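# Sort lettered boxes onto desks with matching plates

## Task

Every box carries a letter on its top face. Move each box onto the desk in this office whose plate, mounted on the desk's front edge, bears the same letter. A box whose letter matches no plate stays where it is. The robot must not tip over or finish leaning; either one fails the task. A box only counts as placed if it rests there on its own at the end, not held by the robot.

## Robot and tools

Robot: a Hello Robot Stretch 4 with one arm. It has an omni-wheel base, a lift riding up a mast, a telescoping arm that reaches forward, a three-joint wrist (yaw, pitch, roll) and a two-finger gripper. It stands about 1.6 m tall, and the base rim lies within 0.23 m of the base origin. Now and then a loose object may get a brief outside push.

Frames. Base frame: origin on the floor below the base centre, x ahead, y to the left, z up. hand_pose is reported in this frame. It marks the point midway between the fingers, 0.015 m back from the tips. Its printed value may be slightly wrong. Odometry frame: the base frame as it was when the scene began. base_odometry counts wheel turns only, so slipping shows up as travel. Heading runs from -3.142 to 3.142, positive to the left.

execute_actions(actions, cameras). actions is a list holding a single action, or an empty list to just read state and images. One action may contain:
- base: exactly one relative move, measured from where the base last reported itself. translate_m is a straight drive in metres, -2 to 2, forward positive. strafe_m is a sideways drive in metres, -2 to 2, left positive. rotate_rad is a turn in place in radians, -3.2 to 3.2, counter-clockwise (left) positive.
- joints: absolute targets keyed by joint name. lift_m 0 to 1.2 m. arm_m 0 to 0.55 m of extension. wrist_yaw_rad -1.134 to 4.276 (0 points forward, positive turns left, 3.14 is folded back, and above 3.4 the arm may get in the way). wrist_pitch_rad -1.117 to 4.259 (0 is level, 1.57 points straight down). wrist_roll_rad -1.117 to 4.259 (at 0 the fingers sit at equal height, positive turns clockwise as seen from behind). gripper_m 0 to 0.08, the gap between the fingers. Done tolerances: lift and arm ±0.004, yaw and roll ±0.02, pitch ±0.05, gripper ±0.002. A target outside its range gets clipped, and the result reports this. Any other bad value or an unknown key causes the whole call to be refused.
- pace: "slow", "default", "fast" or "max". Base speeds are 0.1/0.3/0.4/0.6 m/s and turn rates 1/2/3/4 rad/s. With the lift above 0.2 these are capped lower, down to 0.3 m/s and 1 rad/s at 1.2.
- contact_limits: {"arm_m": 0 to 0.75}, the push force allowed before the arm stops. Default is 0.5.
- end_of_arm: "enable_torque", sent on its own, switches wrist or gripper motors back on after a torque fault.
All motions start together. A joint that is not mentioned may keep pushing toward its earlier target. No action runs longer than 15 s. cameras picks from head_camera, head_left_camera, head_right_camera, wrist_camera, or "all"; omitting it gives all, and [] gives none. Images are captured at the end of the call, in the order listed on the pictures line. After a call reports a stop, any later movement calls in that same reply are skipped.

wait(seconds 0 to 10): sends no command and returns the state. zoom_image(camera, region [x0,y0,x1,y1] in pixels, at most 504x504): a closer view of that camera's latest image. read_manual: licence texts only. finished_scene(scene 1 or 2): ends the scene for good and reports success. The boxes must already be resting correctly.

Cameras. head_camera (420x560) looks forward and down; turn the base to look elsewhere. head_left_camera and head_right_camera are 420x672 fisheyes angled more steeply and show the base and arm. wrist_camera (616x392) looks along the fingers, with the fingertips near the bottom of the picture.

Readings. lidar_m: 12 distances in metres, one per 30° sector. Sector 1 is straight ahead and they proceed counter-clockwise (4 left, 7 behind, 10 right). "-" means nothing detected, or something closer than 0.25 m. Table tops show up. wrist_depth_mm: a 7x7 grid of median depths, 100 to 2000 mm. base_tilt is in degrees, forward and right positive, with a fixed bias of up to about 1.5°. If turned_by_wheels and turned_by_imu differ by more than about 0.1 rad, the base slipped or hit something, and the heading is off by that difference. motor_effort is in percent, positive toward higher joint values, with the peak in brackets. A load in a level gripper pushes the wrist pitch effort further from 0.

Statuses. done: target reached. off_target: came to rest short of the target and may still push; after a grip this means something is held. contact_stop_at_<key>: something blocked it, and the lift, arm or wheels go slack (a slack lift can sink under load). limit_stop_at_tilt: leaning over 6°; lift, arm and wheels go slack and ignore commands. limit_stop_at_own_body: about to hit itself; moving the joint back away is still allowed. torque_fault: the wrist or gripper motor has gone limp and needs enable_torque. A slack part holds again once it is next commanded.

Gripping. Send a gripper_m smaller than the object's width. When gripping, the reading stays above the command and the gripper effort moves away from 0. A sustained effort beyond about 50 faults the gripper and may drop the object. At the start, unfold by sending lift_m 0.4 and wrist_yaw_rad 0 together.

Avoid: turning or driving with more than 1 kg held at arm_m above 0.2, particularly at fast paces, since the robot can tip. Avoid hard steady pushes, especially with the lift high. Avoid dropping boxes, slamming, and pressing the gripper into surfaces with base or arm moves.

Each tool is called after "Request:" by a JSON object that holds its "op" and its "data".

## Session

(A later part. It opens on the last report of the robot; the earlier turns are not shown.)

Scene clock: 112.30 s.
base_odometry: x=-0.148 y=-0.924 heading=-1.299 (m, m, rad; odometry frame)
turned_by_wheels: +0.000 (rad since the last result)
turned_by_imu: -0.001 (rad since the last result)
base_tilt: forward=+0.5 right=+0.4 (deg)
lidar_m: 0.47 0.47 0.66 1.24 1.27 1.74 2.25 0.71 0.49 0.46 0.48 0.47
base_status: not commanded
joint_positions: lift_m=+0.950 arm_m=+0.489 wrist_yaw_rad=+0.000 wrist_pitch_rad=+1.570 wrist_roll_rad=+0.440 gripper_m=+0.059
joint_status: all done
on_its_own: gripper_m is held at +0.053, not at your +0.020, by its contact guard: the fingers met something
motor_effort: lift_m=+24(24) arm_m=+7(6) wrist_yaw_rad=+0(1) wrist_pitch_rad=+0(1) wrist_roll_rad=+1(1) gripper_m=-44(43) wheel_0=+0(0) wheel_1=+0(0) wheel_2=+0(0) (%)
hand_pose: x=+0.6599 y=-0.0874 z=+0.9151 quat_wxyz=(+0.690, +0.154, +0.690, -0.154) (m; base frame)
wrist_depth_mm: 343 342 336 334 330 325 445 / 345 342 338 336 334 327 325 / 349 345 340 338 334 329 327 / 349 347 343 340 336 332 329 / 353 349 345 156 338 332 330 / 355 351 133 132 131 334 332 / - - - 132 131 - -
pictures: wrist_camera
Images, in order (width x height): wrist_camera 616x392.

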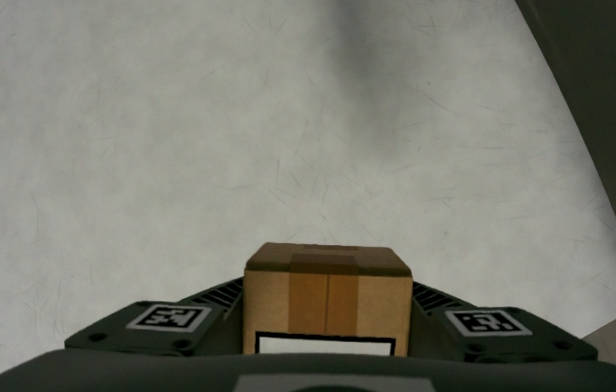

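Request:
{"op": "execute_actions", "data": {"actions": [{"base":{"strafe_m":0.393},"joints":{"arm_m":0,"wrist_roll_rad":0}}], "cameras": []}}

Request:
{"op": "execute_actions", "data": {"actions": [{"base":{"translate_m":-1.65}}], "cameras": []}}

Request:
{"op": "execute_actions", "data": {"actions": [{"base":{"rotate_rad":1.57}}], "cameras": []}}

Request:
{"op": "execute_actions", "data": {"actions": [{"base":{"strafe_m":0.4}}], "cameras": []}}

Request:
{"op": "execute_actions", "data": {"actions": [{"base":{"translate_m":2.0}}], "cameras": ["head_camera"]}}

Scene clock: 119.53 s.
base_odometry: x=+0.231 y=-0.818 heading=-1.299 (m, m, rad; odometry frame)
turned_by_wheels: +0.000 (rad since the last result)
turned_by_imu: -0.001 (rad since the last result)
base_tilt: forward=+0.4 right=+0.3 (deg)
lidar_m: 0.45 0.47 0.65 0.84 0.90 1.18 2.46 1.24 0.90 0.85 0.66 0.47
base_status: done
joint_positions: lift_m=+0.950 arm_m=+0.001 wrist_yaw_rad=+0.000 wrist_pitch_rad=+1.570 wrist_roll_rad=+0.000 gripper_m=+0.059
joint_status: all done
on_its_own: gripper_m is held at +0.053, not at your +0.020, by its contact guard: the fingers met something
motor_effort: lift_m=+24(24) arm_m=-7(7) wrist_yaw_rad=-1(2) wrist_pitch_rad=+0(0) wrist_roll_rad=+0(4) gripper_m=-43(42) wheel_0=+1(8) wheel_1=-1(6) wheel_2=-1(1) (%)
hand_pose: x=+0.1721 y=-0.0874 z=+0.9151 quat_wxyz=(+0.707, +0.000, +0.707, +0.000) (m; base frame)
wrist_depth_mm: 1078 1060 1060 1042 1042 1008 1008 / 1098 1042 1060 1060 1025 1042 1025 / 1098 1078 1060 1042 1042 1025 1042 / 1098 1098 1078 1060 1042 1025 1042 / 1098 1078 854 156 1042 1042 1025 / 1098 1098 133 132 131 1042 1042 / - - - 132 131 - -
pictures: none
No camera images: the call's "cameras" was empty. Leave "cameras" out to get every camera's image.

Scene clock: 126.53 s.
base_odometry: x=-0.212 y=+0.771 heading=-1.299 (m, m, rad; odometry frame)
turned_by_wheels: +0.000 (rad since the last result)
turned_by_imu: +0.002 (rad since the last result)
base_tilt: forward=+0.4 right=+0.3 (deg)
lidar_m: 2.09 1.19 0.83 0.81 1.28 0.87 0.78 0.86 0.96 0.91 0.95 1.24
base_status: done
joint_positions: lift_m=+0.950 arm_m=+0.001 wrist_yaw_rad=+0.000 wrist_pitch_rad=+1.570 wrist_roll_rad=+0.000 gripper_m=+0.059
joint_status: not commanded
on_its_own: gripper_m is held at +0.053, not at your +0.020, by its contact guard: the fingers met something
motor_effort: lift_m=+23(24) arm_m=-6(7) wrist_yaw_rad=-1(0) wrist_pitch_rad=-1(3) wrist_roll_rad=-1(1) gripper_m=-43(43) wheel_0=-1(5) wheel_1=-1(4) wheel_2=-1(7) (%)
hand_pose: x=+0.1721 y=-0.0874 z=+0.9152 quat_wxyz=(+0.707, +0.000, +0.707, +0.000) (m; base frame)
wrist_depth_mm: 1060 1060 1042 1042 1025 1025 1008 / 1060 1060 1078 1042 1042 1025 1025 / 1078 1078 1060 1060 1042 1042 1025 / 1078 1060 1060 1042 1042 1042 1025 / 1098 1098 866 156 1042 1042 1042 / 1098 1078 133 132 131 1042 1042 / - - - 132 131 - -
pictures: none
No camera images: the call's "cameras" was empty. Leave "cameras" out to get every camera's image.

Scene clock: 128.70 s.
base_odometry: x=-0.212 y=+0.771 heading=+0.271 (m, m, rad; odometry frame)
turned_by_wheels: +1.570 (rad since the last result)
turned_by_imu: +1.533 (rad since the last result)
base_tilt: forward=+0.4 right=+0.3 (deg)
lidar_m: 0.82 1.26 0.85 0.78 0.85 0.96 0.90 0.93 1.25 2.09 1.19 0.84
base_status: done
joint_positions: lift_m=+0.950 arm_m=+0.001 wrist_yaw_rad=+0.000 wrist_pitch_rad=+1.570 wrist_roll_rad=+0.000 gripper_m=+0.059
joint_status: not commanded
on_its_own: gripper_m is held at +0.053, not at your +0.020, by its contact guard: the fingers met something
motor_effort: lift_m=+23(22) arm_m=-6(6) wrist_yaw_rad=-2(2) wrist_pitch_rad=+1(3) wrist_roll_rad=+0(1) gripper_m=-43(45) wheel_0=-1(6) wheel_1=-1(4) wheel_2=+0(4) (%)
hand_pose: x=+0.1722 y=-0.0874 z=+0.9152 quat_wxyz=(+0.707, +0.000, +0.707, +0.000) (m; base frame)
wrist_depth_mm: 1060 1060 1042 1025 1025 1025 1008 / 1078 1060 1042 1060 1025 1025 1008 / 1078 1060 1060 1060 1042 1042 1025 / 1078 1098 1098 1060 1042 1042 1025 / 1118 1098 866 156 1060 1060 1025 / 1098 1098 133 132 131 1042 1042 / - - - 132 131 - -
pictures: none
No camera images: the call's "cameras" was empty. Leave "cameras" out to get every camera's image.

Scene clock: 131.37 s.
base_odometry: x=-0.319 y=+1.157 heading=+0.271 (m, m, rad; odometry frame)
turned_by_wheels: +0.000 (rad since the last result)
turned_by_imu: +0.001 (rad since the last result)
base_tilt: forward=+0.4 right=+0.3 (deg)
lidar_m: 1.86 0.68 0.38 0.38 0.41 0.59 0.91 0.95 1.23 2.49 1.18 0.92
base_status: done
joint_positions: lift_m=+0.950 arm_m=+0.001 wrist_yaw_rad=+0.000 wrist_pitch_rad=+1.570 wrist_roll_rad=+0.000 gripper_m=+0.059
joint_status: not commanded
on_its_own: gripper_m is held at +0.053, not at your +0.020, by its contact guard: the fingers met something
motor_effort: lift_m=+23(23) arm_m=-6(6) wrist_yaw_rad=-1(2) wrist_pitch_rad=+2(0) wrist_roll_rad=-1(1) gripper_m=-42(44) wheel_0=+2(9) wheel_1=+0(7) wheel_2=+0(1) (%)
hand_pose: x=+0.1722 y=-0.0874 z=+0.9152 quat_wxyz=(+0.707, +0.000, +0.707, +0.000) (m; base frame)
wrist_depth_mm: 732 1025 1042 1025 1025 1025 1008 / 732 1042 1060 1042 1042 1025 1008 / 732 1060 1078 1042 1042 1042 1025 / 707 1008 1060 1042 1025 1025 1025 / 707 1008 854 156 1042 1060 1008 / 691 904 133 132 131 1060 1042 / - - - 132 131 - -
pictures: none
No camera images: the call's "cameras" was empty. Leave "cameras" out to get every camera's image.

Scene clock: 139.50 s.
base_odometry: x=+1.609 y=+1.692 heading=+0.271 (m, m, rad; odometry frame)
turned_by_wheels: +0.000 (rad since the last result)
turned_by_imu: -0.009 (rad since the last result)
base_tilt: forward=+0.4 right=+0.3 (deg)
lidar_m: 1.17 0.74 0.51 0.45 0.48 0.72 1.78 0.83 1.00 2.45 1.56 1.11
base_status: done
joint_positions: lift_m=+0.950 arm_m=+0.001 wrist_yaw_rad=+0.000 wrist_pitch_rad=+1.570 wrist_roll_rad=+0.000 gripper_m=+0.059
joint_status: not commanded
on_its_own: gripper_m is held at +0.053, not at your +0.020, by its contact guard: the fingers met something
motor_effort: lift_m=+23(23) arm_m=-6(6) wrist_yaw_rad=-2(1) wrist_pitch_rad=+1(1) wrist_roll_rad=-1(0) gripper_m=-41(42) wheel_0=+0(5) wheel_1=+1(5) wheel_2=+1(7) (%)
hand_pose: x=+0.1722 y=-0.0874 z=+0.9152 quat_wxyz=(+0.707, +0.000, +0.707, +0.000) (m; base frame)
wrist_depth_mm: 831 1060 1060 1042 1025 1008 1008 / 831 1060 1042 1060 1042 1025 1008 / 831 1078 1060 1042 1042 1025 1025 / 831 1078 1060 1042 1060 1042 1042 / 809 1078 866 156 1060 1042 1025 / 809 1042 133 132 131 1042 1042 / - - - 132 131 - -
pictures: head_camera
Images, in order (width x height): head_camera 420x560.

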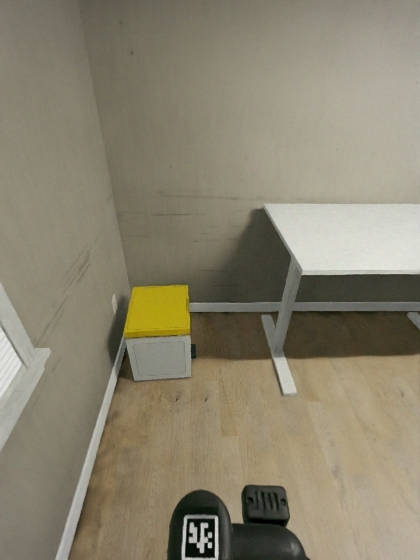

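Request:
{"op": "execute_actions", "data": {"actions": [{"base":{"strafe_m":-0.7}}], "cameras": []}}

Request:
{"op": "execute_actions", "data": {"actions": [{"base":{"translate_m":0.65},"joints":{"arm_m":0.5}}], "cameras": ["head_camera","wrist_camera"]}}

Scene clock: 145.83 s.
base_odometry: x=+1.796 y=+1.017 heading=+0.271 (m, m, rad; odometry frame)
turned_by_wheels: +0.000 (rad since the last result)
turned_by_imu: -0.006 (rad since the last result)
base_tilt: forward=+0.4 right=+0.4 (deg)
lidar_m: 1.03 1.04 1.26 1.16 1.26 0.72 0.69 0.73 0.98 1.75 1.56 1.10
base_status: done
joint_positions: lift_m=+0.950 arm_m=+0.001 wrist_yaw_rad=+0.000 wrist_pitch_rad=+1.570 wrist_roll_rad=+0.000 gripper_m=+0.059
joint_status: not commanded
on_its_own: gripper_m is held at +0.053, not at your +0.020, by its contact guard: the fingers met something
motor_effort: lift_m=+22(23) arm_m=-6(6) wrist_yaw_rad=-1(1) wrist_pitch_rad=+2(1) wrist_roll_rad=-1(1) gripper_m=-42(42) wheel_0=-2(9) wheel_1=-1(7) wheel_2=+0(2) (%)
hand_pose: x=+0.1722 y=-0.0874 z=+0.9152 quat_wxyz=(+0.707, +0.000, +0.707, +0.000) (m; base frame)
wrist_depth_mm: 1078 1060 1042 1042 1025 1042 1008 / 1060 1078 1042 1042 1042 1008 1008 / 1078 1060 1042 1042 1042 1025 1008 / 1078 1078 1078 1042 1042 1042 1025 / 1078 1078 866 156 1042 1042 1042 / 1098 1078 133 132 131 1042 1025 / - - - 132 131 - -
pictures: none
No camera images: the call's "cameras" was empty. Leave "cameras" out to get every camera's image.

Scene clock: 149.50 s.
base_odometry: x=+2.422 y=+1.191 heading=+0.270 (m, m, rad; odometry frame)
turned_by_wheels: +0.000 (rad since the last result)
turned_by_imu: +0.008 (rad since the last result)
base_tilt: forward=+0.4 right=+0.3 (deg)
lidar_m: 0.39 0.41 0.97 1.19 1.23 1.74 1.33 1.39 1.84 1.71 0.59 0.47
base_status: done
joint_positions: lift_m=+0.950 arm_m=+0.223 wrist_yaw_rad=-0.006 wrist_pitch_rad=+1.590 wrist_roll_rad=-0.002 gripper_m=+0.059
joint_status: arm_m contact_stop (moved +0.221 of +0.499)
on_its_own: gripper_m is held at +0.053, not at your +0.020, by its contact guard: the fingers met something; arm_m is slack since a contact_stop (your +0.500 is given up); wrist_yaw_rad is at rest, and its effort (+17) is outside its rest range (-13 to +13); wrist_pitch_rad is at rest, and its effort (-55) is outside its rest range (-23 to +23)
motor_effort: lift_m=+20(22) arm_m=+0(19) wrist_yaw_rad=+17(25) wrist_pitch_rad=-55(96) wrist_roll_rad=+7(38) gripper_m=-41(42) wheel_0=+1(4) wheel_1=+1(10) wheel_2=-7(19) (%)
hand_pose: x=+0.3888 y=-0.0874 z=+0.9155 quat_wxyz=(+0.700, +0.001, +0.714, -0.001) (m; base frame)
wrist_depth_mm: 107 107 105 105 104 103 - / 109 108 106 106 105 104 - / 110 109 107 107 106 105 - / 111 110 109 108 107 105 - / 112 111 110 109 107 107 - / 1098 112 111 130 128 132 1025 / - - - 132 131 - -
pictures: head_camera, wrist_camera
Images, in order (width x height): head_camera 420x560, wrist_camera 616x392.

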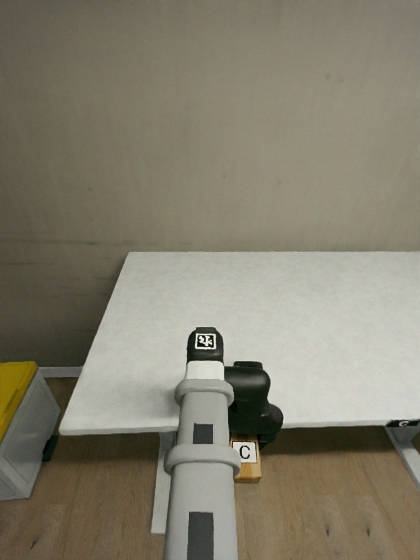

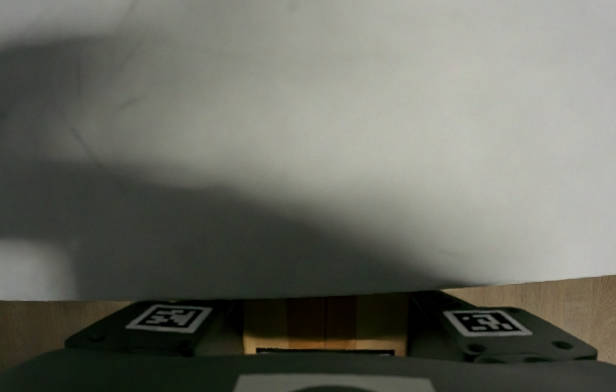

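Request:
{"op": "execute_actions", "data": {"actions": [{"joints":{"arm_m":0.1}}], "cameras": []}}

Request:
{"op": "execute_actions", "data": {"actions": [{"joints":{"lift_m":1.2,"wrist_pitch_rad":1.57,"wrist_yaw_rad":0,"wrist_roll_rad":0}}], "cameras": []}}

Scene clock: 154.60 s.
base_odometry: x=+2.422 y=+1.191 heading=+0.271 (m, m, rad; odometry frame)
turned_by_wheels: +0.001 (rad since the last result)
turned_by_imu: -0.001 (rad since the last result)
base_tilt: forward=+0.4 right=+0.3 (deg)
lidar_m: 0.38 0.41 0.94 1.19 1.25 1.73 1.36 1.40 1.82 1.73 0.60 0.43
base_status: not commanded
joint_positions: lift_m=+0.950 arm_m=+0.101 wrist_yaw_rad=+0.000 wrist_pitch_rad=+1.570 wrist_roll_rad=+0.000 gripper_m=+0.059
joint_status: all done
on_its_own: gripper_m is held at +0.053, not at your +0.020, by its contact guard: the fingers met something
motor_effort: lift_m=+20(20) arm_m=-7(6) wrist_yaw_rad=-2(15) wrist_pitch_rad=+0(56) wrist_roll_rad=+1(7) gripper_m=-42(41) wheel_0=+1(1) wheel_1=+1(1) wheel_2=+0(7) (%)
hand_pose: x=+0.2722 y=-0.0874 z=+0.9155 quat_wxyz=(+0.707, +0.000, +0.707, +0.000) (m; base frame)
wrist_depth_mm: 1060 1060 1042 1060 1042 1008 1008 / 1078 1078 1060 1025 1025 1025 1025 / 1078 1060 1060 1042 1060 1025 1008 / 1098 1078 1060 1042 1042 1042 1025 / 1098 1078 1098 161 1078 1025 1025 / 1118 1078 132 131 129 1042 1060 / - - - 132 131 - -
pictures: none
No camera images: the call's "cameras" was empty. Leave "cameras" out to get every camera's image.

Scene clock: 156.70 s.
base_odometry: x=+2.422 y=+1.191 heading=+0.271 (m, m, rad; odometry frame)
turned_by_wheels: +0.000 (rad since the last result)
turned_by_imu: -0.001 (rad since the last result)
base_tilt: forward=+0.4 right=+0.3 (deg)
lidar_m: 0.38 0.41 0.96 1.20 1.24 1.73 1.35 1.41 1.81 1.71 0.59 0.43
base_status: not commanded
joint_positions: lift_m=+1.200 arm_m=+0.101 wrist_yaw_rad=+0.000 wrist_pitch_rad=+1.570 wrist_roll_rad=+0.000 gripper_m=+0.059
joint_status: all done
on_its_own: gripper_m is held at +0.053, not at your +0.020, by its contact guard: the fingers met something
motor_effort: lift_m=+24(24) arm_m=-7(7) wrist_yaw_rad=-2(3) wrist_pitch_rad=+3(3) wrist_roll_rad=+1(1) gripper_m=-42(42) wheel_0=+1(1) wheel_1=+0(1) wheel_2=+0(0) (%)
hand_pose: x=+0.2722 y=-0.0874 z=+1.1651 quat_wxyz=(+0.707, +0.000, +0.707, +0.000) (m; base frame)
wrist_depth_mm: 364 364 359 355 351 349 343 / 366 362 359 355 353 351 347 / 1336 1336 1308 1281 1308 1281 1281 / 1336 1336 1281 1308 1308 1281 1281 / 1336 1366 1308 161 1281 1281 1255 / 1366 1366 132 131 129 1281 1281 / - - - 132 131 - -
pictures: none
No camera images: the call's "cameras" was empty. Leave "cameras" out to get every camera's image.

Request:
{"op": "execute_actions", "data": {"actions": [{"joints":{"arm_m":0.5}}], "cameras": []}}

Request:
{"op": "execute_actions", "data": {"actions": [{"joints":{"lift_m":1.025},"pace":"slow"}], "cameras": []}}

Request:
{"op": "execute_actions", "data": {"actions": [{"joints":{"gripper_m":0.08}}], "cameras": []}}

Request:
{"op": "execute_actions", "data": {"actions": [{"joints":{"lift_m":1.15}}], "cameras": ["wrist_camera"]}}

Scene clock: 162.00 s.
base_odometry: x=+2.422 y=+1.191 heading=+0.271 (m, m, rad; odometry frame)
turned_by_wheels: +0.000 (rad since the last result)
turned_by_imu: -0.002 (rad since the last result)
base_tilt: forward=+0.4 right=+0.3 (deg)
lidar_m: 0.38 0.40 0.95 1.20 1.24 1.71 1.35 1.38 1.84 1.72 0.58 0.42
base_status: not commanded
joint_positions: lift_m=+1.200 arm_m=+0.499 wrist_yaw_rad=+0.000 wrist_pitch_rad=+1.570 wrist_roll_rad=+0.000 gripper_m=+0.059
joint_status: all done
on_its_own: gripper_m is held at +0.053, not at your +0.020, by its contact guard: the fingers met something
motor_effort: lift_m=+24(24) arm_m=+7(7) wrist_yaw_rad=-2(2) wrist_pitch_rad=+4(0) wrist_roll_rad=+1(0) gripper_m=-43(42) wheel_0=+1(1) wheel_1=+0(1) wheel_2=+0(0) (%)
hand_pose: x=+0.6700 y=-0.0874 z=+1.1651 quat_wxyz=(+0.707, +0.000, +0.707, +0.000) (m; base frame)
wrist_depth_mm: 364 359 355 353 349 349 343 / 364 364 359 355 351 349 345 / 370 364 362 357 355 351 349 / 370 366 362 362 353 351 349 / 370 368 364 162 355 353 351 / 377 368 132 131 129 353 353 / - - - 133 131 - -
pictures: none
No camera images: the call's "cameras" was empty. Leave "cameras" out to get every camera's image.

Scene clock: 164.20 s.
base_odometry: x=+2.422 y=+1.191 heading=+0.271 (m, m, rad; odometry frame)
turned_by_wheels: +0.000 (rad since the last result)
turned_by_imu: -0.001 (rad since the last result)
base_tilt: forward=+0.4 right=+0.3 (deg)
lidar_m: 0.38 0.41 0.94 1.21 1.25 1.70 1.34 1.40 1.83 1.74 0.58 0.44
base_status: not commanded
joint_positions: lift_m=+1.026 arm_m=+0.499 wrist_yaw_rad=+0.001 wrist_pitch_rad=+1.570 wrist_roll_rad=+0.000 gripper_m=+0.059
joint_status: all done
on_its_own: gripper_m is held at +0.053, not at your +0.020, by its contact guard: the fingers met something
motor_effort: lift_m=+11(27) arm_m=+6(6) wrist_yaw_rad=-2(4) wrist_pitch_rad=+0(0) wrist_roll_rad=+1(0) gripper_m=-43(41) wheel_0=+1(1) wheel_1=+0(1) wheel_2=+0(0) (%)
hand_pose: x=+0.6701 y=-0.0874 z=+0.9912 quat_wxyz=(+0.707, +0.000, +0.707, +0.000) (m; base frame)
wrist_depth_mm: 190 188 186 185 182 181 - / 190 189 187 185 183 182 181 / 192 190 187 186 185 183 182 / 193 191 189 187 185 183 183 / 195 192 190 163 186 185 183 / 195 193 132 131 130 185 - / - - - 132 131 - -
pictures: none
No camera images: the call's "cameras" was empty. Leave "cameras" out to get every camera's image.

Scene clock: 165.13 s.
base_odometry: x=+2.422 y=+1.191 heading=+0.271 (m, m, rad; odometry frame)
turned_by_wheels: +0.000 (rad since the last result)
turned_by_imu: +0.000 (rad since the last result)
base_tilt: forward=+0.4 right=+0.3 (deg)
lidar_m: 0.39 0.41 0.95 1.18 1.25 1.69 1.35 1.36 1.83 1.72 0.62 0.42
base_status: not commanded
joint_positions: lift_m=+1.025 arm_m=+0.499 wrist_yaw_rad=+0.000 wrist_pitch_rad=+1.570 wrist_roll_rad=+0.000 gripper_m=+0.080
joint_status: all done
motor_effort: lift_m=+13(13) arm_m=+6(6) wrist_yaw_rad=-3(2) wrist_pitch_rad=+2(1) wrist_roll_rad=+1(0) gripper_m=+0(40) wheel_0=+1(1) wheel_1=+0(1) wheel_2=+0(0) (%)
hand_pose: x=+0.6701 y=-0.0874 z=+0.9910 quat_wxyz=(+0.707, +0.000, +0.707, +0.000) (m; base frame)
wrist_depth_mm: 188 186 184 182 180 179 - / 189 187 186 184 182 180 179 / 190 188 187 185 183 181 179 / 191 189 187 185 183 181 181 / 191 190 187 167 184 183 182 / 193 191 138 137 136 132 - / - - 138 137 136 - -
pictures: none
No camera images: the call's "cameras" was empty. Leave "cameras" out to get every camera's image.

Scene clock: 166.70 s.
base_odometry: x=+2.422 y=+1.191 heading=+0.271 (m, m, rad; odometry frame)
turned_by_wheels: +0.000 (rad since the last result)
turned_by_imu: -0.001 (rad since the last result)
base_tilt: forward=+0.4 right=+0.3 (deg)
lidar_m: 0.39 0.38 0.94 1.20 1.23 1.73 1.35 1.39 1.83 1.73 0.62 0.42
base_status: not commanded
joint_positions: lift_m=+1.150 arm_m=+0.499 wrist_yaw_rad=+0.000 wrist_pitch_rad=+1.570 wrist_roll_rad=+0.000 gripper_m=+0.080
joint_status: all done
motor_effort: lift_m=+24(27) arm_m=+6(6) wrist_yaw_rad=-2(3) wrist_pitch_rad=+2(3) wrist_roll_rad=+0(1) gripper_m=+2(0) wheel_0=+1(1) wheel_1=+0(0) wheel_2=+0(0) (%)
hand_pose: x=+0.6701 y=-0.0874 z=+1.1151 quat_wxyz=(+0.707, +0.000, +0.707, +0.000) (m; base frame)
wrist_depth_mm: 312 310 309 304 301 298 296 / 315 314 310 306 304 301 298 / 317 314 310 309 304 304 300 / 320 317 312 309 306 304 300 / 320 317 315 262 307 304 303 / 322 319 145 262 309 132 - / - - 141 263 310 - -
pictures: wrist_camera
Images, in order (width x height): wrist_camera 616x392.

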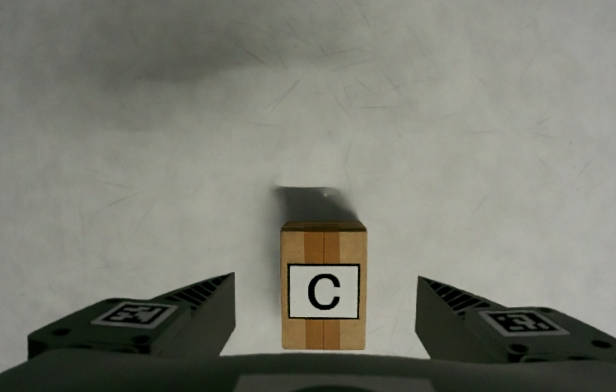

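Request:
{"op": "execute_actions", "data": {"actions": [{"base":{"translate_m":-0.65},"joints":{"arm_m":0}}], "cameras": []}}

Request:
{"op": "execute_actions", "data": {"actions": [{"base":{"strafe_m":0.7},"joints":{"lift_m":0.45}}], "cameras": []}}

Request:
{"op": "execute_actions", "data": {"actions": [{"base":{"translate_m":-2.0},"pace":"fast"}], "cameras": []}}

Request:
{"op": "execute_actions", "data": {"actions": [{"base":{"strafe_m":-0.4}}], "cameras": []}}

Request:
{"op": "execute_actions", "data": {"actions": [{"base":{"rotate_rad":-1.57}}], "cameras": []}}

Request:
{"op": "execute_actions", "data": {"actions": [{"base":{"translate_m":1.65},"joints":{"lift_m":1.0}}], "cameras": ["head_camera"]}}

Scene clock: 175.03 s.
base_odometry: x=+1.796 y=+1.017 heading=+0.271 (m, m, rad; odometry frame)
turned_by_wheels: +0.000 (rad since the last result)
turned_by_imu: -0.001 (rad since the last result)
base_tilt: forward=+0.4 right=+0.3 (deg)
lidar_m: 1.05 1.08 1.21 1.17 1.25 0.74 0.70 0.74 0.96 1.75 1.57 1.13
base_status: done
joint_positions: lift_m=+1.150 arm_m=+0.001 wrist_yaw_rad=+0.000 wrist_pitch_rad=+1.570 wrist_roll_rad=+0.000 gripper_m=+0.080
joint_status: all done
motor_effort: lift_m=+23(24) arm_m=-6(6) wrist_yaw_rad=-1(1) wrist_pitch_rad=+1(0) wrist_roll_rad=+0(1) gripper_m=+1(1) wheel_0=+0(5) wheel_1=-1(5) wheel_2=-1(10) (%)
hand_pose: x=+0.1721 y=-0.0874 z=+1.1152 quat_wxyz=(+0.707, +0.000, +0.707, +0.000) (m; base frame)
wrist_depth_mm: 1308 1281 1255 1255 1205 1229 1205 / 1281 1281 1229 1255 1255 1229 1205 / 1281 1281 1255 1255 1255 1205 1205 / 1308 1281 1255 1229 1229 1229 1229 / 1308 1308 1255 1042 1255 1229 1229 / 1308 1255 145 1060 1281 133 1255 / - - 141 1281 1281 - -
pictures: none
No camera images: the call's "cameras" was empty. Leave "cameras" out to get every camera's image.

Scene clock: 178.70 s.
base_odometry: x=+1.609 y=+1.691 heading=+0.271 (m, m, rad; odometry frame)
turned_by_wheels: +0.000 (rad since the last result)
turned_by_imu: +0.001 (rad since the last result)
base_tilt: forward=+0.4 right=+0.3 (deg)
lidar_m: 1.18 0.68 0.50 0.47 0.48 0.72 1.80 0.85 1.02 2.43 1.55 1.13
base_status: done
joint_positions: lift_m=+0.450 arm_m=+0.001 wrist_yaw_rad=+0.000 wrist_pitch_rad=+1.570 wrist_roll_rad=+0.000 gripper_m=+0.080
joint_status: all done
motor_effort: lift_m=+14(20) arm_m=-6(6) wrist_yaw_rad=-1(1) wrist_pitch_rad=+0(0) wrist_roll_rad=-1(1) gripper_m=+1(2) wheel_0=+1(8) wheel_1=+0(8) wheel_2=+0(1) (%)
hand_pose: x=+0.1721 y=-0.0874 z=+0.4159 quat_wxyz=(+0.707, +0.000, +0.707, +0.000) (m; base frame)
wrist_depth_mm: 569 559 554 554 554 539 539 / 574 564 559 554 554 549 539 / 574 564 559 549 554 544 549 / 580 574 564 559 554 549 544 / 580 368 353 353 559 554 544 / 585 357 145 351 349 133 554 / - - 140 351 353 - -
pictures: none
No camera images: the call's "cameras" was empty. Leave "cameras" out to get every camera's image.

Scene clock: 185.07 s.
base_odometry: x=-0.319 y=+1.157 heading=+0.271 (m, m, rad; odometry frame)
turned_by_wheels: +0.000 (rad since the last result)
turned_by_imu: +0.003 (rad since the last result)
base_tilt: forward=+0.4 right=+0.4 (deg)
lidar_m: 1.93 0.68 0.42 0.41 0.44 0.63 0.90 0.93 1.27 2.46 1.17 0.93
base_status: done
joint_positions: lift_m=+0.450 arm_m=+0.001 wrist_yaw_rad=+0.000 wrist_pitch_rad=+1.570 wrist_roll_rad=+0.000 gripper_m=+0.080
joint_status: not commanded
motor_effort: lift_m=+14(14) arm_m=-6(6) wrist_yaw_rad=+0(1) wrist_pitch_rad=+1(0) wrist_roll_rad=+0(1) gripper_m=+1(1) wheel_0=+2(7) wheel_1=+2(5) wheel_2=+0(9) (%)
hand_pose: x=+0.1721 y=-0.0874 z=+0.4159 quat_wxyz=(+0.707, +0.000, +0.707, +0.000) (m; base frame)
wrist_depth_mm: 569 564 554 549 549 544 535 / 569 569 559 564 554 544 544 / 569 569 559 559 554 539 544 / 574 569 569 559 554 544 544 / 585 370 355 351 559 554 554 / 585 355 145 351 349 132 554 / - - 141 353 351 - -
pictures: none
No camera images: the call's "cameras" was empty. Leave "cameras" out to get every camera's image.

Scene clock: 187.73 s.
base_odometry: x=-0.211 y=+0.771 heading=+0.271 (m, m, rad; odometry frame)
turned_by_wheels: +0.000 (rad since the last result)
turned_by_imu: -0.002 (rad since the last result)
base_tilt: forward=+0.4 right=+0.3 (deg)
lidar_m: 0.80 1.26 0.87 0.81 0.85 0.96 0.89 0.92 1.23 2.08 1.17 0.84
base_status: done
joint_positions: lift_m=+0.450 arm_m=+0.001 wrist_yaw_rad=+0.000 wrist_pitch_rad=+1.570 wrist_roll_rad=+0.000 gripper_m=+0.080
joint_status: not commanded
motor_effort: lift_m=+15(15) arm_m=-6(6) wrist_yaw_rad=-1(2) wrist_pitch_rad=+2(2) wrist_roll_rad=+0(0) gripper_m=+1(1) wheel_0=-1(9) wheel_1=+0(9) wheel_2=+0(1) (%)
hand_pose: x=+0.1721 y=-0.0874 z=+0.4159 quat_wxyz=(+0.707, +0.000, +0.707, +0.000) (m; base frame)
wrist_depth_mm: 569 559 559 554 549 539 539 / 569 569 564 554 549 539 539 / 574 569 559 554 549 544 544 / 580 574 564 559 559 549 544 / 580 366 353 349 554 549 549 / 585 357 145 349 347 133 554 / - - 141 353 349 - -
pictures: none
No camera images: the call's "cameras" was empty. Leave "cameras" out to get every camera's image.

Scene clock: 189.80 s.
base_odometry: x=-0.211 y=+0.771 heading=-1.299 (m, m, rad; odometry frame)
turned_by_wheels: -1.570 (rad since the last result)
turned_by_imu: -1.535 (rad since the last result)
base_tilt: forward=+0.4 right=+0.3 (deg)
lidar_m: 2.07 1.19 0.85 0.82 1.27 0.89 0.79 0.88 0.95 0.90 0.95 1.25
base_status: done
joint_positions: lift_m=+0.450 arm_m=+0.001 wrist_yaw_rad=+0.000 wrist_pitch_rad=+1.570 wrist_roll_rad=+0.000 gripper_m=+0.080
joint_status: not commanded
motor_effort: lift_m=+15(15) arm_m=-6(6) wrist_yaw_rad=-1(0) wrist_pitch_rad=-1(0) wrist_roll_rad=+0(1) gripper_m=+2(0) wheel_0=-1(5) wheel_1=-1(7) wheel_2=-1(7) (%)
hand_pose: x=+0.1721 y=-0.0874 z=+0.4159 quat_wxyz=(+0.707, +0.000, +0.707, +0.000) (m; base frame)
wrist_depth_mm: 569 564 559 554 549 544 539 / 569 564 564 554 549 544 539 / 574 574 564 559 549 549 535 / 574 574 569 564 554 549 544 / 580 368 353 351 554 554 549 / 585 357 145 349 349 132 554 / - - 140 353 351 - -
pictures: none
No camera images: the call's "cameras" was empty. Leave "cameras" out to get every camera's image.

Scene clock: 196.80 s.
base_odometry: x=+0.231 y=-0.818 heading=-1.299 (m, m, rad; odometry frame)
turned_by_wheels: +0.000 (rad since the last result)
turned_by_imu: -0.008 (rad since the last result)
base_tilt: forward=+0.4 right=+0.3 (deg)
lidar_m: 0.42 0.44 0.60 0.81 0.89 1.21 2.49 1.26 0.90 0.87 0.63 0.44
base_status: done
joint_positions: lift_m=+1.000 arm_m=+0.001 wrist_yaw_rad=+0.000 wrist_pitch_rad=+1.570 wrist_roll_rad=+0.000 gripper_m=+0.080
joint_status: all done
motor_effort: lift_m=+23(25) arm_m=-6(6) wrist_yaw_rad=-3(2) wrist_pitch_rad=+1(1) wrist_roll_rad=+0(1) gripper_m=+2(1) wheel_0=+1(6) wheel_1=+0(4) wheel_2=+0(10) (%)
hand_pose: x=+0.1721 y=-0.0874 z=+0.9652 quat_wxyz=(+0.707, +0.000, +0.707, +0.000) (m; base frame)
wrist_depth_mm: 1118 1098 1098 1098 1078 1060 1060 / 1160 1118 1118 1098 1078 1078 1060 / 1098 1118 1138 1098 1078 1078 1060 / 1138 1138 1118 1118 1098 1078 1078 / 1160 1138 917 891 1118 1098 1078 / 1138 1118 145 891 1098 133 1098 / - - 140 904 1138 - -
pictures: head_camera
Images, in order (width x height): head_camera 420x560.

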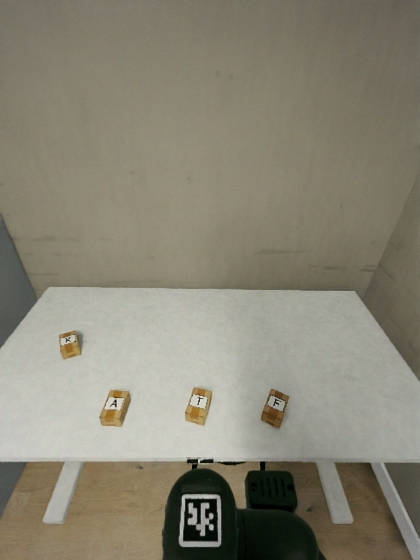

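Request:
{"op": "execute_actions", "data": {"actions": [{"base":{"strafe_m":0.45}}], "cameras": []}}

Request:
{"op": "execute_actions", "data": {"actions": [{"base":{"rotate_rad":0.205}}], "cameras": []}}

Request:
{"op": "execute_actions", "data": {"actions": [{"base":{"translate_m":0.1},"joints":{"arm_m":0.42}}], "cameras": ["wrist_camera"]}}

Scene clock: 205.03 s.
base_odometry: x=+0.665 y=-0.697 heading=-1.299 (m, m, rad; odometry frame)
turned_by_wheels: +0.000 (rad since the last result)
turned_by_imu: -0.001 (rad since the last result)
base_tilt: forward=+0.4 right=+0.3 (deg)
lidar_m: 0.41 0.43 0.39 0.39 0.40 0.53 1.47 1.93 1.40 1.31 0.59 0.44
base_status: done
joint_positions: lift_m=+1.000 arm_m=+0.001 wrist_yaw_rad=+0.000 wrist_pitch_rad=+1.570 wrist_roll_rad=+0.000 gripper_m=+0.080
joint_status: not commanded
motor_effort: lift_m=+23(22) arm_m=-6(6) wrist_yaw_rad=-1(2) wrist_pitch_rad=+0(1) wrist_roll_rad=+0(0) gripper_m=-2(2) wheel_0=+1(8) wheel_1=-1(7) wheel_2=-1(1) (%)
hand_pose: x=+0.1721 y=-0.0874 z=+0.9652 quat_wxyz=(+0.707, +0.000, +0.707, +0.000) (m; base frame)
wrist_depth_mm: 661 946 1098 1098 1060 1060 1060 / 654 946 1118 1098 1098 1078 1042 / 707 1025 1098 1118 1078 1078 1078 / 661 960 1118 1118 1118 1078 1060 / 654 946 917 891 1098 1098 1060 / 640 778 145 917 1118 133 1078 / - - 141 917 1098 - -
pictures: none
No camera images: the call's "cameras" was empty. Leave "cameras" out to get every camera's image.

Scene clock: 206.03 s.
base_odometry: x=+0.665 y=-0.697 heading=-1.094 (m, m, rad; odometry frame)
turned_by_wheels: +0.205 (rad since the last result)
turned_by_imu: +0.200 (rad since the last result)
base_tilt: forward=+0.4 right=+0.3 (deg)
lidar_m: 0.43 0.49 0.39 0.38 0.44 0.70 2.50 1.62 1.32 1.01 0.54 0.42
base_status: done
joint_positions: lift_m=+1.000 arm_m=+0.001 wrist_yaw_rad=+0.000 wrist_pitch_rad=+1.570 wrist_roll_rad=+0.000 gripper_m=+0.080
joint_status: not commanded
motor_effort: lift_m=+23(22) arm_m=-6(6) wrist_yaw_rad=-2(1) wrist_pitch_rad=-1(1) wrist_roll_rad=+0(0) gripper_m=+1(0) wheel_0=-1(4) wheel_1=+1(6) wheel_2=+0(6) (%)
hand_pose: x=+0.1721 y=-0.0874 z=+0.9652 quat_wxyz=(+0.707, +0.000, +0.707, +0.000) (m; base frame)
wrist_depth_mm: 554 750 1098 1098 1078 379 375 / 591 788 1098 1078 1098 1078 1078 / 597 866 1098 1098 1118 1098 1060 / 609 891 1118 1098 1098 1098 1078 / 640 946 904 904 1078 1078 1118 / 654 788 145 891 1098 132 1098 / - - 140 904 1138 - -
pictures: none
No camera images: the call's "cameras" was empty. Leave "cameras" out to get every camera's image.

Scene clock: 208.37 s.
base_odometry: x=+0.711 y=-0.786 heading=-1.094 (m, m, rad; odometry frame)
turned_by_wheels: +0.000 (rad since the last result)
turned_by_imu: -0.001 (rad since the last result)
base_tilt: forward=+0.4 right=+0.4 (deg)
lidar_m: 0.31 0.37 0.38 0.36 0.42 0.71 2.61 1.61 1.34 0.75 0.40 0.33
base_status: done
joint_positions: lift_m=+1.000 arm_m=+0.419 wrist_yaw_rad=+0.000 wrist_pitch_rad=+1.570 wrist_roll_rad=+0.000 gripper_m=+0.080
joint_status: all done
motor_effort: lift_m=+23(22) arm_m=+7(10) wrist_yaw_rad=-2(3) wrist_pitch_rad=+1(2) wrist_roll_rad=+0(0) gripper_m=+2(0) wheel_0=+1(4) wheel_1=+0(5) wheel_2=+1(8) (%)
hand_pose: x=+0.5899 y=-0.0874 z=+0.9652 quat_wxyz=(+0.707, +0.000, +0.707, +0.000) (m; base frame)
wrist_depth_mm: 433 392 389 382 382 375 373 / 445 394 392 384 382 382 375 / 466 394 392 384 382 379 377 / 484 397 389 389 384 382 377 / 477 399 394 392 389 387 382 / 488 399 145 392 392 132 382 / - - 141 394 392 - -
pictures: wrist_camera
Images, in order (width x height): wrist_camera 616x392.

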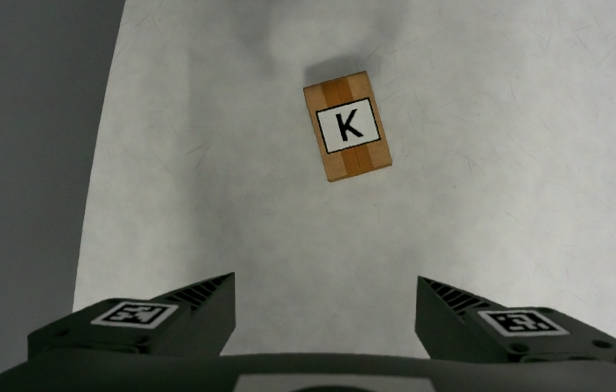

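Request:
{"op": "execute_actions", "data": {"actions": [{"base":{"strafe_m":-0.037},"joints":{"arm_m":0.54,"wrist_roll_rad":-0.3}}], "cameras": ["wrist_camera"]}}

Scene clock: 212.43 s.
base_odometry: x=+0.678 y=-0.803 heading=-1.094 (m, m, rad; odometry frame)
turned_by_wheels: +0.000 (rad since the last result)
turned_by_imu: -0.002 (rad since the last result)
base_tilt: forward=+0.4 right=+0.3 (deg)
lidar_m: 0.31 0.37 0.42 0.39 0.42 0.75 2.62 1.56 1.30 0.76 0.38 0.32
base_status: done
joint_positions: lift_m=+1.000 arm_m=+0.539 wrist_yaw_rad=+0.000 wrist_pitch_rad=+1.570 wrist_roll_rad=-0.300 gripper_m=+0.080
joint_status: all done
motor_effort: lift_m=+23(23) arm_m=+6(7) wrist_yaw_rad=-1(0) wrist_pitch_rad=+2(1) wrist_roll_rad=-1(6) gripper_m=+0(0) wheel_0=-2(7) wheel_1=+0(6) wheel_2=+1(2) (%)
hand_pose: x=+0.7099 y=-0.0874 z=+0.9652 quat_wxyz=(+0.699, -0.106, +0.699, +0.106) (m; base frame)
wrist_depth_mm: 415 459 384 384 382 377 375 / 442 394 389 384 382 379 377 / 484 397 392 384 384 382 375 / 484 394 394 389 387 379 382 / 404 399 392 340 387 387 384 / 404 399 145 394 392 132 382 / - - 140 397 389 - -
pictures: wrist_camera
Images, in order (width x height): wrist_camera 616x392.

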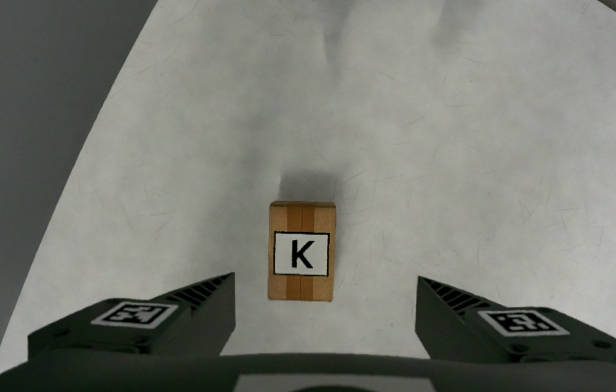

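Request:
{"op": "execute_actions", "data": {"actions": [{"base":{"strafe_m":0.02}}], "cameras": []}}

Request:
{"op": "execute_actions", "data": {"actions": [{"joints":{"lift_m":0.79}}], "cameras": []}}

Request:
{"op": "execute_actions", "data": {"actions": [{"joints":{"gripper_m":0.02}}], "cameras": []}}

Request:
{"op": "execute_actions", "data": {"actions": [{"joints":{"lift_m":1.0}}], "cameras": ["wrist_camera"]}}

Scene clock: 216.13 s.
base_odometry: x=+0.696 y=-0.794 heading=-1.094 (m, m, rad; odometry frame)
turned_by_wheels: +0.000 (rad since the last result)
turned_by_imu: -0.001 (rad since the last result)
base_tilt: forward=+0.4 right=+0.3 (deg)
lidar_m: 0.31 0.37 0.40 0.38 0.43 0.73 2.61 1.58 1.32 0.77 0.39 0.30
base_status: done
joint_positions: lift_m=+1.000 arm_m=+0.539 wrist_yaw_rad=+0.000 wrist_pitch_rad=+1.570 wrist_roll_rad=-0.300 gripper_m=+0.080
joint_status: not commanded
motor_effort: lift_m=+22(22) arm_m=+6(6) wrist_yaw_rad=-1(2) wrist_pitch_rad=+3(2) wrist_roll_rad=-1(1) gripper_m=+0(0) wheel_0=+1(9) wheel_1=-1(6) wheel_2=+0(2) (%)
hand_pose: x=+0.7099 y=-0.0874 z=+0.9652 quat_wxyz=(+0.699, -0.106, +0.699, +0.106) (m; base frame)
wrist_depth_mm: 394 466 387 387 377 375 375 / 421 394 389 387 382 379 377 / 466 394 389 387 384 382 375 / 500 397 394 389 384 382 384 / 407 397 394 340 392 384 382 / 407 399 145 392 394 133 384 / - - 140 394 389 - -
pictures: none
No camera images: the call's "cameras" was empty. Leave "cameras" out to get every camera's image.

Scene clock: 218.10 s.
base_odometry: x=+0.696 y=-0.794 heading=-1.094 (m, m, rad; odometry frame)
turned_by_wheels: +0.000 (rad since the last result)
turned_by_imu: -0.001 (rad since the last result)
base_tilt: forward=+0.4 right=+0.3 (deg)
lidar_m: 0.31 0.39 0.39 0.37 0.43 0.72 2.62 1.58 1.34 0.75 0.40 0.31
base_status: not commanded
joint_positions: lift_m=+0.790 arm_m=+0.539 wrist_yaw_rad=+0.000 wrist_pitch_rad=+1.570 wrist_roll_rad=-0.300 gripper_m=+0.080
joint_status: all done
motor_effort: lift_m=+14(18) arm_m=+6(6) wrist_yaw_rad=-1(1) wrist_pitch_rad=+1(2) wrist_roll_rad=-1(1) gripper_m=+1(1) wheel_0=+1(1) wheel_1=-1(1) wheel_2=+0(0) (%)
hand_pose: x=+0.7099 y=-0.0874 z=+0.7560 quat_wxyz=(+0.699, -0.106, +0.699, +0.106) (m; base frame)
wrist_depth_mm: 182 181 179 177 176 174 - / 183 181 180 178 177 175 174 / 185 182 181 179 178 177 175 / 186 183 181 180 178 177 177 / 186 185 183 137 178 178 177 / 187 185 132 131 131 133 - / - - 132 132 131 - -
pictures: none
No camera images: the call's "cameras" was empty. Leave "cameras" out to get every camera's image.

Scene clock: 219.10 s.
base_odometry: x=+0.696 y=-0.794 heading=-1.094 (m, m, rad; odometry frame)
turned_by_wheels: +0.000 (rad since the last result)
turned_by_imu: +0.000 (rad since the last result)
base_tilt: forward=+0.4 right=+0.3 (deg)
lidar_m: 0.32 0.36 0.38 0.38 0.45 0.71 2.61 1.57 1.32 0.73 0.41 0.32
base_status: not commanded
joint_positions: lift_m=+0.790 arm_m=+0.539 wrist_yaw_rad=+0.000 wrist_pitch_rad=+1.570 wrist_roll_rad=-0.300 gripper_m=+0.059
joint_status: gripper_m off_target (ended at +0.059, target +0.020)
on_its_own: gripper_m is held at +0.053, not at your +0.020, by its contact guard: the fingers met something
motor_effort: lift_m=+13(13) arm_m=+6(7) wrist_yaw_rad=-1(1) wrist_pitch_rad=+3(2) wrist_roll_rad=-1(1) gripper_m=-42(48) wheel_0=+1(1) wheel_1=-1(1) wheel_2=+0(0) (%)
hand_pose: x=+0.7099 y=-0.0874 z=+0.7560 quat_wxyz=(+0.699, -0.106, +0.699, +0.106) (m; base frame)
wrist_depth_mm: 182 180 179 178 176 174 - / 183 182 180 179 177 175 174 / 185 182 181 179 178 176 175 / 185 183 182 180 179 177 176 / 186 185 182 137 179 178 177 / 187 185 132 132 131 178 - / - - - 132 131 - -
pictures: none
No camera images: the call's "cameras" was empty. Leave "cameras" out to get every camera's image.

Scene clock: 221.07 s.
base_odometry: x=+0.696 y=-0.794 heading=-1.094 (m, m, rad; odometry frame)
turned_by_wheels: +0.000 (rad since the last result)
turned_by_imu: -0.001 (rad since the last result)
base_tilt: forward=+0.4 right=+0.3 (deg)
lidar_m: 0.32 0.39 0.39 0.39 0.44 0.70 2.61 1.61 1.32 0.78 0.37 0.33
base_status: not commanded
joint_positions: lift_m=+1.000 arm_m=+0.539 wrist_yaw_rad=+0.000 wrist_pitch_rad=+1.570 wrist_roll_rad=-0.300 gripper_m=+0.059
joint_status: all done
on_its_own: gripper_m is held at +0.053, not at your +0.020, by its contact guard: the fingers met something
motor_effort: lift_m=+24(23) arm_m=+6(6) wrist_yaw_rad=-1(2) wrist_pitch_rad=+2(2) wrist_roll_rad=-1(1) gripper_m=-44(42) wheel_0=+1(1) wheel_1=-1(1) wheel_2=+0(0) (%)
hand_pose: x=+0.7099 y=-0.0874 z=+0.9651 quat_wxyz=(+0.699, -0.106, +0.699, +0.106) (m; base frame)
wrist_depth_mm: 392 466 387 382 379 375 373 / 418 394 389 382 384 377 375 / 462 394 389 389 384 377 377 / 496 397 392 389 387 384 382 / 402 397 397 138 384 384 382 / 404 399 132 132 131 384 384 / - - - 132 131 - -
pictures: wrist_camera
Images, in order (width x height): wrist_camera 616x392.

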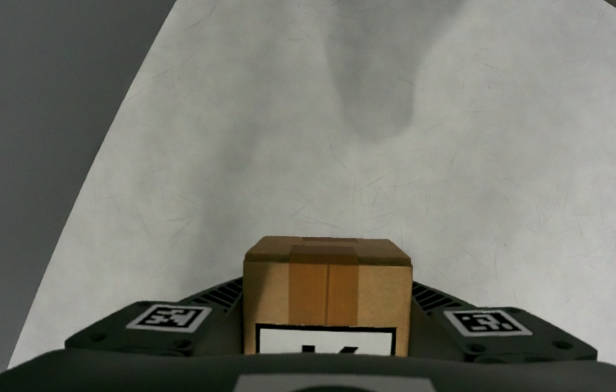

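Reverse the path.

Request:
{"op": "execute_actions", "data": {"actions": [{"base":{"translate_m":-0.1},"joints":{"arm_m":0,"wrist_roll_rad":0}}], "cameras": []}}

Request:
{"op": "execute_actions", "data": {"actions": [{"base":{"rotate_rad":-0.205}}], "cameras": []}}

Request:
{"op": "execute_actions", "data": {"actions": [{"base":{"strafe_m":-0.43}}], "cameras": []}}

Request:
{"op": "execute_actions", "data": {"actions": [{"base":{"translate_m":-1.65}}], "cameras": []}}

Request:
{"op": "execute_actions", "data": {"actions": [{"base":{"rotate_rad":1.57}}], "cameras": []}}

Request:
{"op": "execute_actions", "data": {"actions": [{"base":{"strafe_m":0.4}}], "cameras": []}}

Request:
{"op": "execute_actions", "data": {"actions": [{"base":{"translate_m":2.0}}], "cameras": []}}

Request:
{"op": "execute_actions", "data": {"actions": [{"base":{"rotate_rad":-1.57}}], "cameras": ["head_camera"]}}

Scene clock: 229.77 s.
base_odometry: x=+0.650 y=-0.705 heading=-1.094 (m, m, rad; odometry frame)
turned_by_wheels: +0.000 (rad since the last result)
turned_by_imu: -0.002 (rad since the last result)
base_tilt: forward=+0.4 right=+0.3 (deg)
lidar_m: 0.42 0.48 0.41 0.40 0.45 0.73 2.51 1.57 1.32 1.03 0.49 0.41
base_status: done
joint_positions: lift_m=+1.000 arm_m=+0.001 wrist_yaw_rad=+0.000 wrist_pitch_rad=+1.570 wrist_roll_rad=+0.000 gripper_m=+0.059
joint_status: all done
on_its_own: gripper_m is held at +0.053, not at your +0.020, by its contact guard: the fingers met something
motor_effort: lift_m=+24(24) arm_m=-7(9) wrist_yaw_rad=-1(3) wrist_pitch_rad=+1(0) wrist_roll_rad=-1(1) gripper_m=-42(43) wheel_0=-1(5) wheel_1=+1(4) wheel_2=+0(7) (%)
hand_pose: x=+0.1721 y=-0.0874 z=+0.9651 quat_wxyz=(+0.707, +0.000, +0.707, +0.000) (m; base frame)
wrist_depth_mm: 569 778 1098 1098 1098 377 375 / 609 831 1118 1118 1078 1078 1078 / 615 904 1118 1098 1118 1098 1098 / 640 946 1098 1078 1098 1060 1078 / 654 976 891 138 931 1098 1060 / 676 917 132 132 131 1098 1098 / - - - 132 131 - -
pictures: none
No camera images: the call's "cameras" was empty. Leave "cameras" out to get every camera's image.

Scene clock: 230.77 s.
base_odometry: x=+0.650 y=-0.705 heading=-1.299 (m, m, rad; odometry frame)
turned_by_wheels: -0.205 (rad since the last result)
turned_by_imu: -0.200 (rad since the last result)
base_tilt: forward=+0.4 right=+0.3 (deg)
lidar_m: 0.42 0.41 0.43 0.40 0.44 0.59 1.55 1.89 1.35 1.30 0.61 0.42
base_status: done
joint_positions: lift_m=+1.000 arm_m=+0.001 wrist_yaw_rad=+0.000 wrist_pitch_rad=+1.570 wrist_roll_rad=+0.000 gripper_m=+0.059
joint_status: not commanded
on_its_own: gripper_m is held at +0.053, not at your +0.020, by its contact guard: the fingers met something
motor_effort: lift_m=+24(24) arm_m=-7(7) wrist_yaw_rad=-1(1) wrist_pitch_rad=-1(2) wrist_roll_rad=+0(0) gripper_m=-43(44) wheel_0=+3(5) wheel_1=+0(5) wheel_2=+0(3) (%)
hand_pose: x=+0.1721 y=-0.0874 z=+0.9651 quat_wxyz=(+0.707, +0.000, +0.707, +0.000) (m; base frame)
wrist_depth_mm: 676 976 1098 1098 1078 1078 1078 / 676 991 1118 1098 1098 1060 1060 / 723 1042 1118 1098 1098 1078 1060 / 683 1008 1138 1078 1098 1098 1060 / 683 960 917 137 931 1098 1078 / 676 878 132 132 131 1078 1098 / - - - 132 131 - -
pictures: none
No camera images: the call's "cameras" was empty. Leave "cameras" out to get every camera's image.

Scene clock: 233.53 s.
base_odometry: x=+0.236 y=-0.821 heading=-1.299 (m, m, rad; odometry frame)
turned_by_wheels: +0.000 (rad since the last result)
turned_by_imu: -0.002 (rad since the last result)
base_tilt: forward=+0.4 right=+0.3 (deg)
lidar_m: 0.41 0.44 0.61 0.82 0.85 1.20 2.49 1.24 0.90 0.86 0.63 0.46
base_status: done
joint_positions: lift_m=+1.000 arm_m=+0.001 wrist_yaw_rad=+0.000 wrist_pitch_rad=+1.570 wrist_roll_rad=+0.000 gripper_m=+0.059
joint_status: not commanded
on_its_own: gripper_m is held at +0.053, not at your +0.020, by its contact guard: the fingers met something
motor_effort: lift_m=+24(24) arm_m=-7(7) wrist_yaw_rad=+0(1) wrist_pitch_rad=+0(1) wrist_roll_rad=+0(1) gripper_m=-43(42) wheel_0=+0(8) wheel_1=+2(6) wheel_2=-1(1) (%)
hand_pose: x=+0.1722 y=-0.0874 z=+0.9651 quat_wxyz=(+0.707, +0.000, +0.707, +0.000) (m; base frame)
wrist_depth_mm: 1138 1098 1098 1060 1060 1060 1060 / 1118 1118 1098 1098 1078 1078 1060 / 1182 1098 1098 1098 1098 1078 1078 / 1160 1138 1118 1078 1078 1078 1060 / 1160 1160 904 138 931 1098 1078 / 1160 1138 132 131 131 1078 1078 / - - - 132 131 - -
pictures: none
No camera images: the call's "cameras" was empty. Leave "cameras" out to get every camera's image.

Scene clock: 240.60 s.
base_odometry: x=-0.208 y=+0.769 heading=-1.299 (m, m, rad; odometry frame)
turned_by_wheels: +0.000 (rad since the last result)
turned_by_imu: +0.003 (rad since the last result)
base_tilt: forward=+0.4 right=+0.3 (deg)
lidar_m: 2.07 1.16 0.84 0.81 1.30 0.87 0.80 0.87 0.96 0.89 0.94 1.25
base_status: done
joint_positions: lift_m=+1.000 arm_m=+0.001 wrist_yaw_rad=+0.000 wrist_pitch_rad=+1.570 wrist_roll_rad=+0.000 gripper_m=+0.059
joint_status: not commanded
on_its_own: gripper_m is held at +0.053, not at your +0.020, by its contact guard: the fingers met something
motor_effort: lift_m=+24(24) arm_m=-6(7) wrist_yaw_rad=-1(0) wrist_pitch_rad=+4(1) wrist_roll_rad=+0(0) gripper_m=-41(43) wheel_0=+0(5) wheel_1=+0(4) wheel_2=-1(7) (%)
hand_pose: x=+0.1722 y=-0.0874 z=+0.9651 quat_wxyz=(+0.707, +0.000, +0.707, +0.000) (m; base frame)
wrist_depth_mm: 1118 1118 1078 1078 1098 1060 1078 / 1118 1138 1098 1078 1098 1078 1060 / 1118 1138 1118 1098 1078 1060 1098 / 1138 1118 1118 1078 1118 1098 1060 / 1160 1160 931 138 931 1098 1098 / 1160 1160 132 132 131 1098 1098 / - - - 132 131 - -
pictures: none
No camera images: the call's "cameras" was empty. Leave "cameras" out to get every camera's image.

Scene clock: 242.87 s.
base_odometry: x=-0.208 y=+0.769 heading=+0.271 (m, m, rad; odometry frame)
turned_by_wheels: +1.570 (rad since the last result)
turned_by_imu: +1.533 (rad since the last result)
base_tilt: forward=+0.4 right=+0.3 (deg)
lidar_m: 0.80 1.26 0.87 0.81 0.88 0.96 0.92 0.95 1.25 2.03 1.21 0.85
base_status: done
joint_positions: lift_m=+1.000 arm_m=+0.001 wrist_yaw_rad=+0.000 wrist_pitch_rad=+1.570 wrist_roll_rad=+0.000 gripper_m=+0.059
joint_status: not commanded
on_its_own: gripper_m is held at +0.053, not at your +0.020, by its contact guard: the fingers met something
motor_effort: lift_m=+23(24) arm_m=-7(7) wrist_yaw_rad=-2(2) wrist_pitch_rad=+1(2) wrist_roll_rad=+0(1) gripper_m=-42(43) wheel_0=-2(5) wheel_1=+0(5) wheel_2=+0(5) (%)
hand_pose: x=+0.1722 y=-0.0874 z=+0.9652 quat_wxyz=(+0.707, +0.000, +0.707, +0.000) (m; base frame)
wrist_depth_mm: 1138 1098 1118 1098 1078 1078 1042 / 1118 1118 1118 1078 1078 1060 1060 / 1138 1118 1098 1118 1078 1060 1060 / 1118 1118 1118 1098 1098 1078 1060 / 1160 1138 904 138 931 1078 1078 / 1160 1138 133 132 131 1098 1098 / - - - 132 131 - -
pictures: none
No camera images: the call's "cameras" was empty. Leave "cameras" out to get every camera's image.

Scene clock: 245.53 s.
base_odometry: x=-0.315 y=+1.154 heading=+0.271 (m, m, rad; odometry frame)
turned_by_wheels: +0.000 (rad since the last result)
turned_by_imu: +0.000 (rad since the last result)
base_tilt: forward=+0.4 right=+0.3 (deg)
lidar_m: 1.87 0.69 0.41 0.41 0.46 0.60 0.89 0.95 1.25 2.47 1.17 0.91
base_status: done
joint_positions: lift_m=+1.000 arm_m=+0.001 wrist_yaw_rad=+0.000 wrist_pitch_rad=+1.570 wrist_roll_rad=+0.000 gripper_m=+0.059
joint_status: not commanded
on_its_own: gripper_m is held at +0.053, not at your +0.020, by its contact guard: the fingers met something
motor_effort: lift_m=+23(23) arm_m=-6(6) wrist_yaw_rad=-2(2) wrist_pitch_rad=+0(2) wrist_roll_rad=+0(0) gripper_m=-42(42) wheel_0=+1(9) wheel_1=-2(7) wheel_2=+0(1) (%)
hand_pose: x=+0.1722 y=-0.0874 z=+0.9652 quat_wxyz=(+0.707, +0.000, +0.707, +0.000) (m; base frame)
wrist_depth_mm: 750 1078 1098 1078 1078 1078 1078 / 750 1060 1118 1078 1078 1118 1060 / 768 1078 1098 1098 1098 1078 1078 / 741 1060 1118 1060 1098 1078 1078 / 723 1060 904 138 931 1078 1098 / 723 931 132 132 131 1098 1078 / - - - 132 131 - -
pictures: none
No camera images: the call's "cameras" was empty. Leave "cameras" out to get every camera's image.

Scene clock: 253.70 s.
base_odometry: x=+1.612 y=+1.690 heading=+0.271 (m, m, rad; odometry frame)
turned_by_wheels: +0.000 (rad since the last result)
turned_by_imu: -0.009 (rad since the last result)
base_tilt: forward=+0.4 right=+0.3 (deg)
lidar_m: 1.17 0.73 0.51 0.48 0.50 0.75 1.76 0.82 0.99 2.44 1.54 1.10
base_status: done
joint_positions: lift_m=+1.000 arm_m=+0.001 wrist_yaw_rad=+0.000 wrist_pitch_rad=+1.570 wrist_roll_rad=+0.000 gripper_m=+0.059
joint_status: not commanded
on_its_own: gripper_m is held at +0.053, not at your +0.020, by its contact guard: the fingers met something
motor_effort: lift_m=+22(23) arm_m=-6(6) wrist_yaw_rad=-1(2) wrist_pitch_rad=+1(2) wrist_roll_rad=+0(0) gripper_m=-42(44) wheel_0=-1(4) wheel_1=+1(5) wheel_2=+1(8) (%)
hand_pose: x=+0.1722 y=-0.0874 z=+0.9652 quat_wxyz=(+0.707, +0.000, +0.707, +0.000) (m; base frame)
wrist_depth_mm: 831 1118 1078 1118 1078 1060 1078 / 831 1098 1118 1138 1078 1060 1025 / 831 1118 1118 1118 1098 1060 1060 / 831 1118 1118 1098 1098 1078 1060 / 820 1118 904 137 946 1098 1060 / 809 1025 132 132 131 1118 1060 / - - - 132 131 - -
pictures: none
No camera images: the call's "cameras" was empty. Leave "cameras" out to get every camera's image.

Scene clock: 255.97 s.
base_odometry: x=+1.612 y=+1.690 heading=-1.299 (m, m, rad; odometry frame)
turned_by_wheels: -1.570 (rad since the last result)
turned_by_imu: -1.535 (rad since the last result)
base_tilt: forward=+0.4 right=+0.3 (deg)
lidar_m: 2.44 1.52 1.11 1.18 0.73 0.50 0.48 0.53 0.76 1.78 0.84 1.00
base_status: done
joint_positions: lift_m=+1.000 arm_m=+0.001 wrist_yaw_rad=+0.000 wrist_pitch_rad=+1.570 wrist_roll_rad=+0.000 gripper_m=+0.059
joint_status: not commanded
on_its_own: gripper_m is held at +0.053, not at your +0.020, by its contact guard: the fingers met something
motor_effort: lift_m=+23(23) arm_m=-6(6) wrist_yaw_rad=-1(2) wrist_pitch_rad=+1(2) wrist_roll_rad=-1(1) gripper_m=-43(43) wheel_0=+0(5) wheel_1=+1(6) wheel_2=+0(6) (%)
hand_pose: x=+0.1722 y=-0.0874 z=+0.9652 quat_wxyz=(+0.707, +0.000, +0.707, +0.000) (m; base frame)
wrist_depth_mm: 1118 1118 1078 1118 1098 1098 991 / 1160 1118 1118 1118 1078 1078 991 / 1138 1118 1138 1098 1060 1078 1078 / 1138 1138 1138 1098 1098 1098 1078 / 1138 1138 917 138 960 1078 1060 / 1160 1138 132 132 131 1078 1078 / - - - 132 131 - -
pictures: head_camera
Images, in order (width x height): head_camera 420x560.

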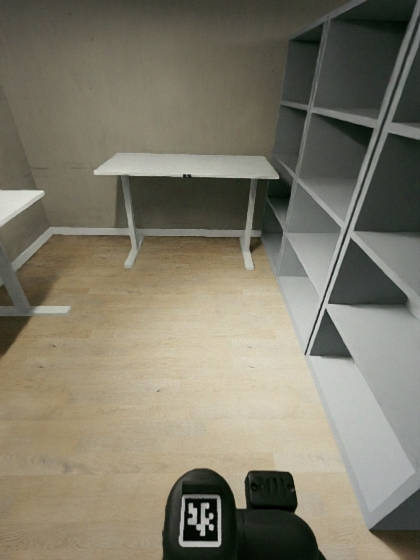

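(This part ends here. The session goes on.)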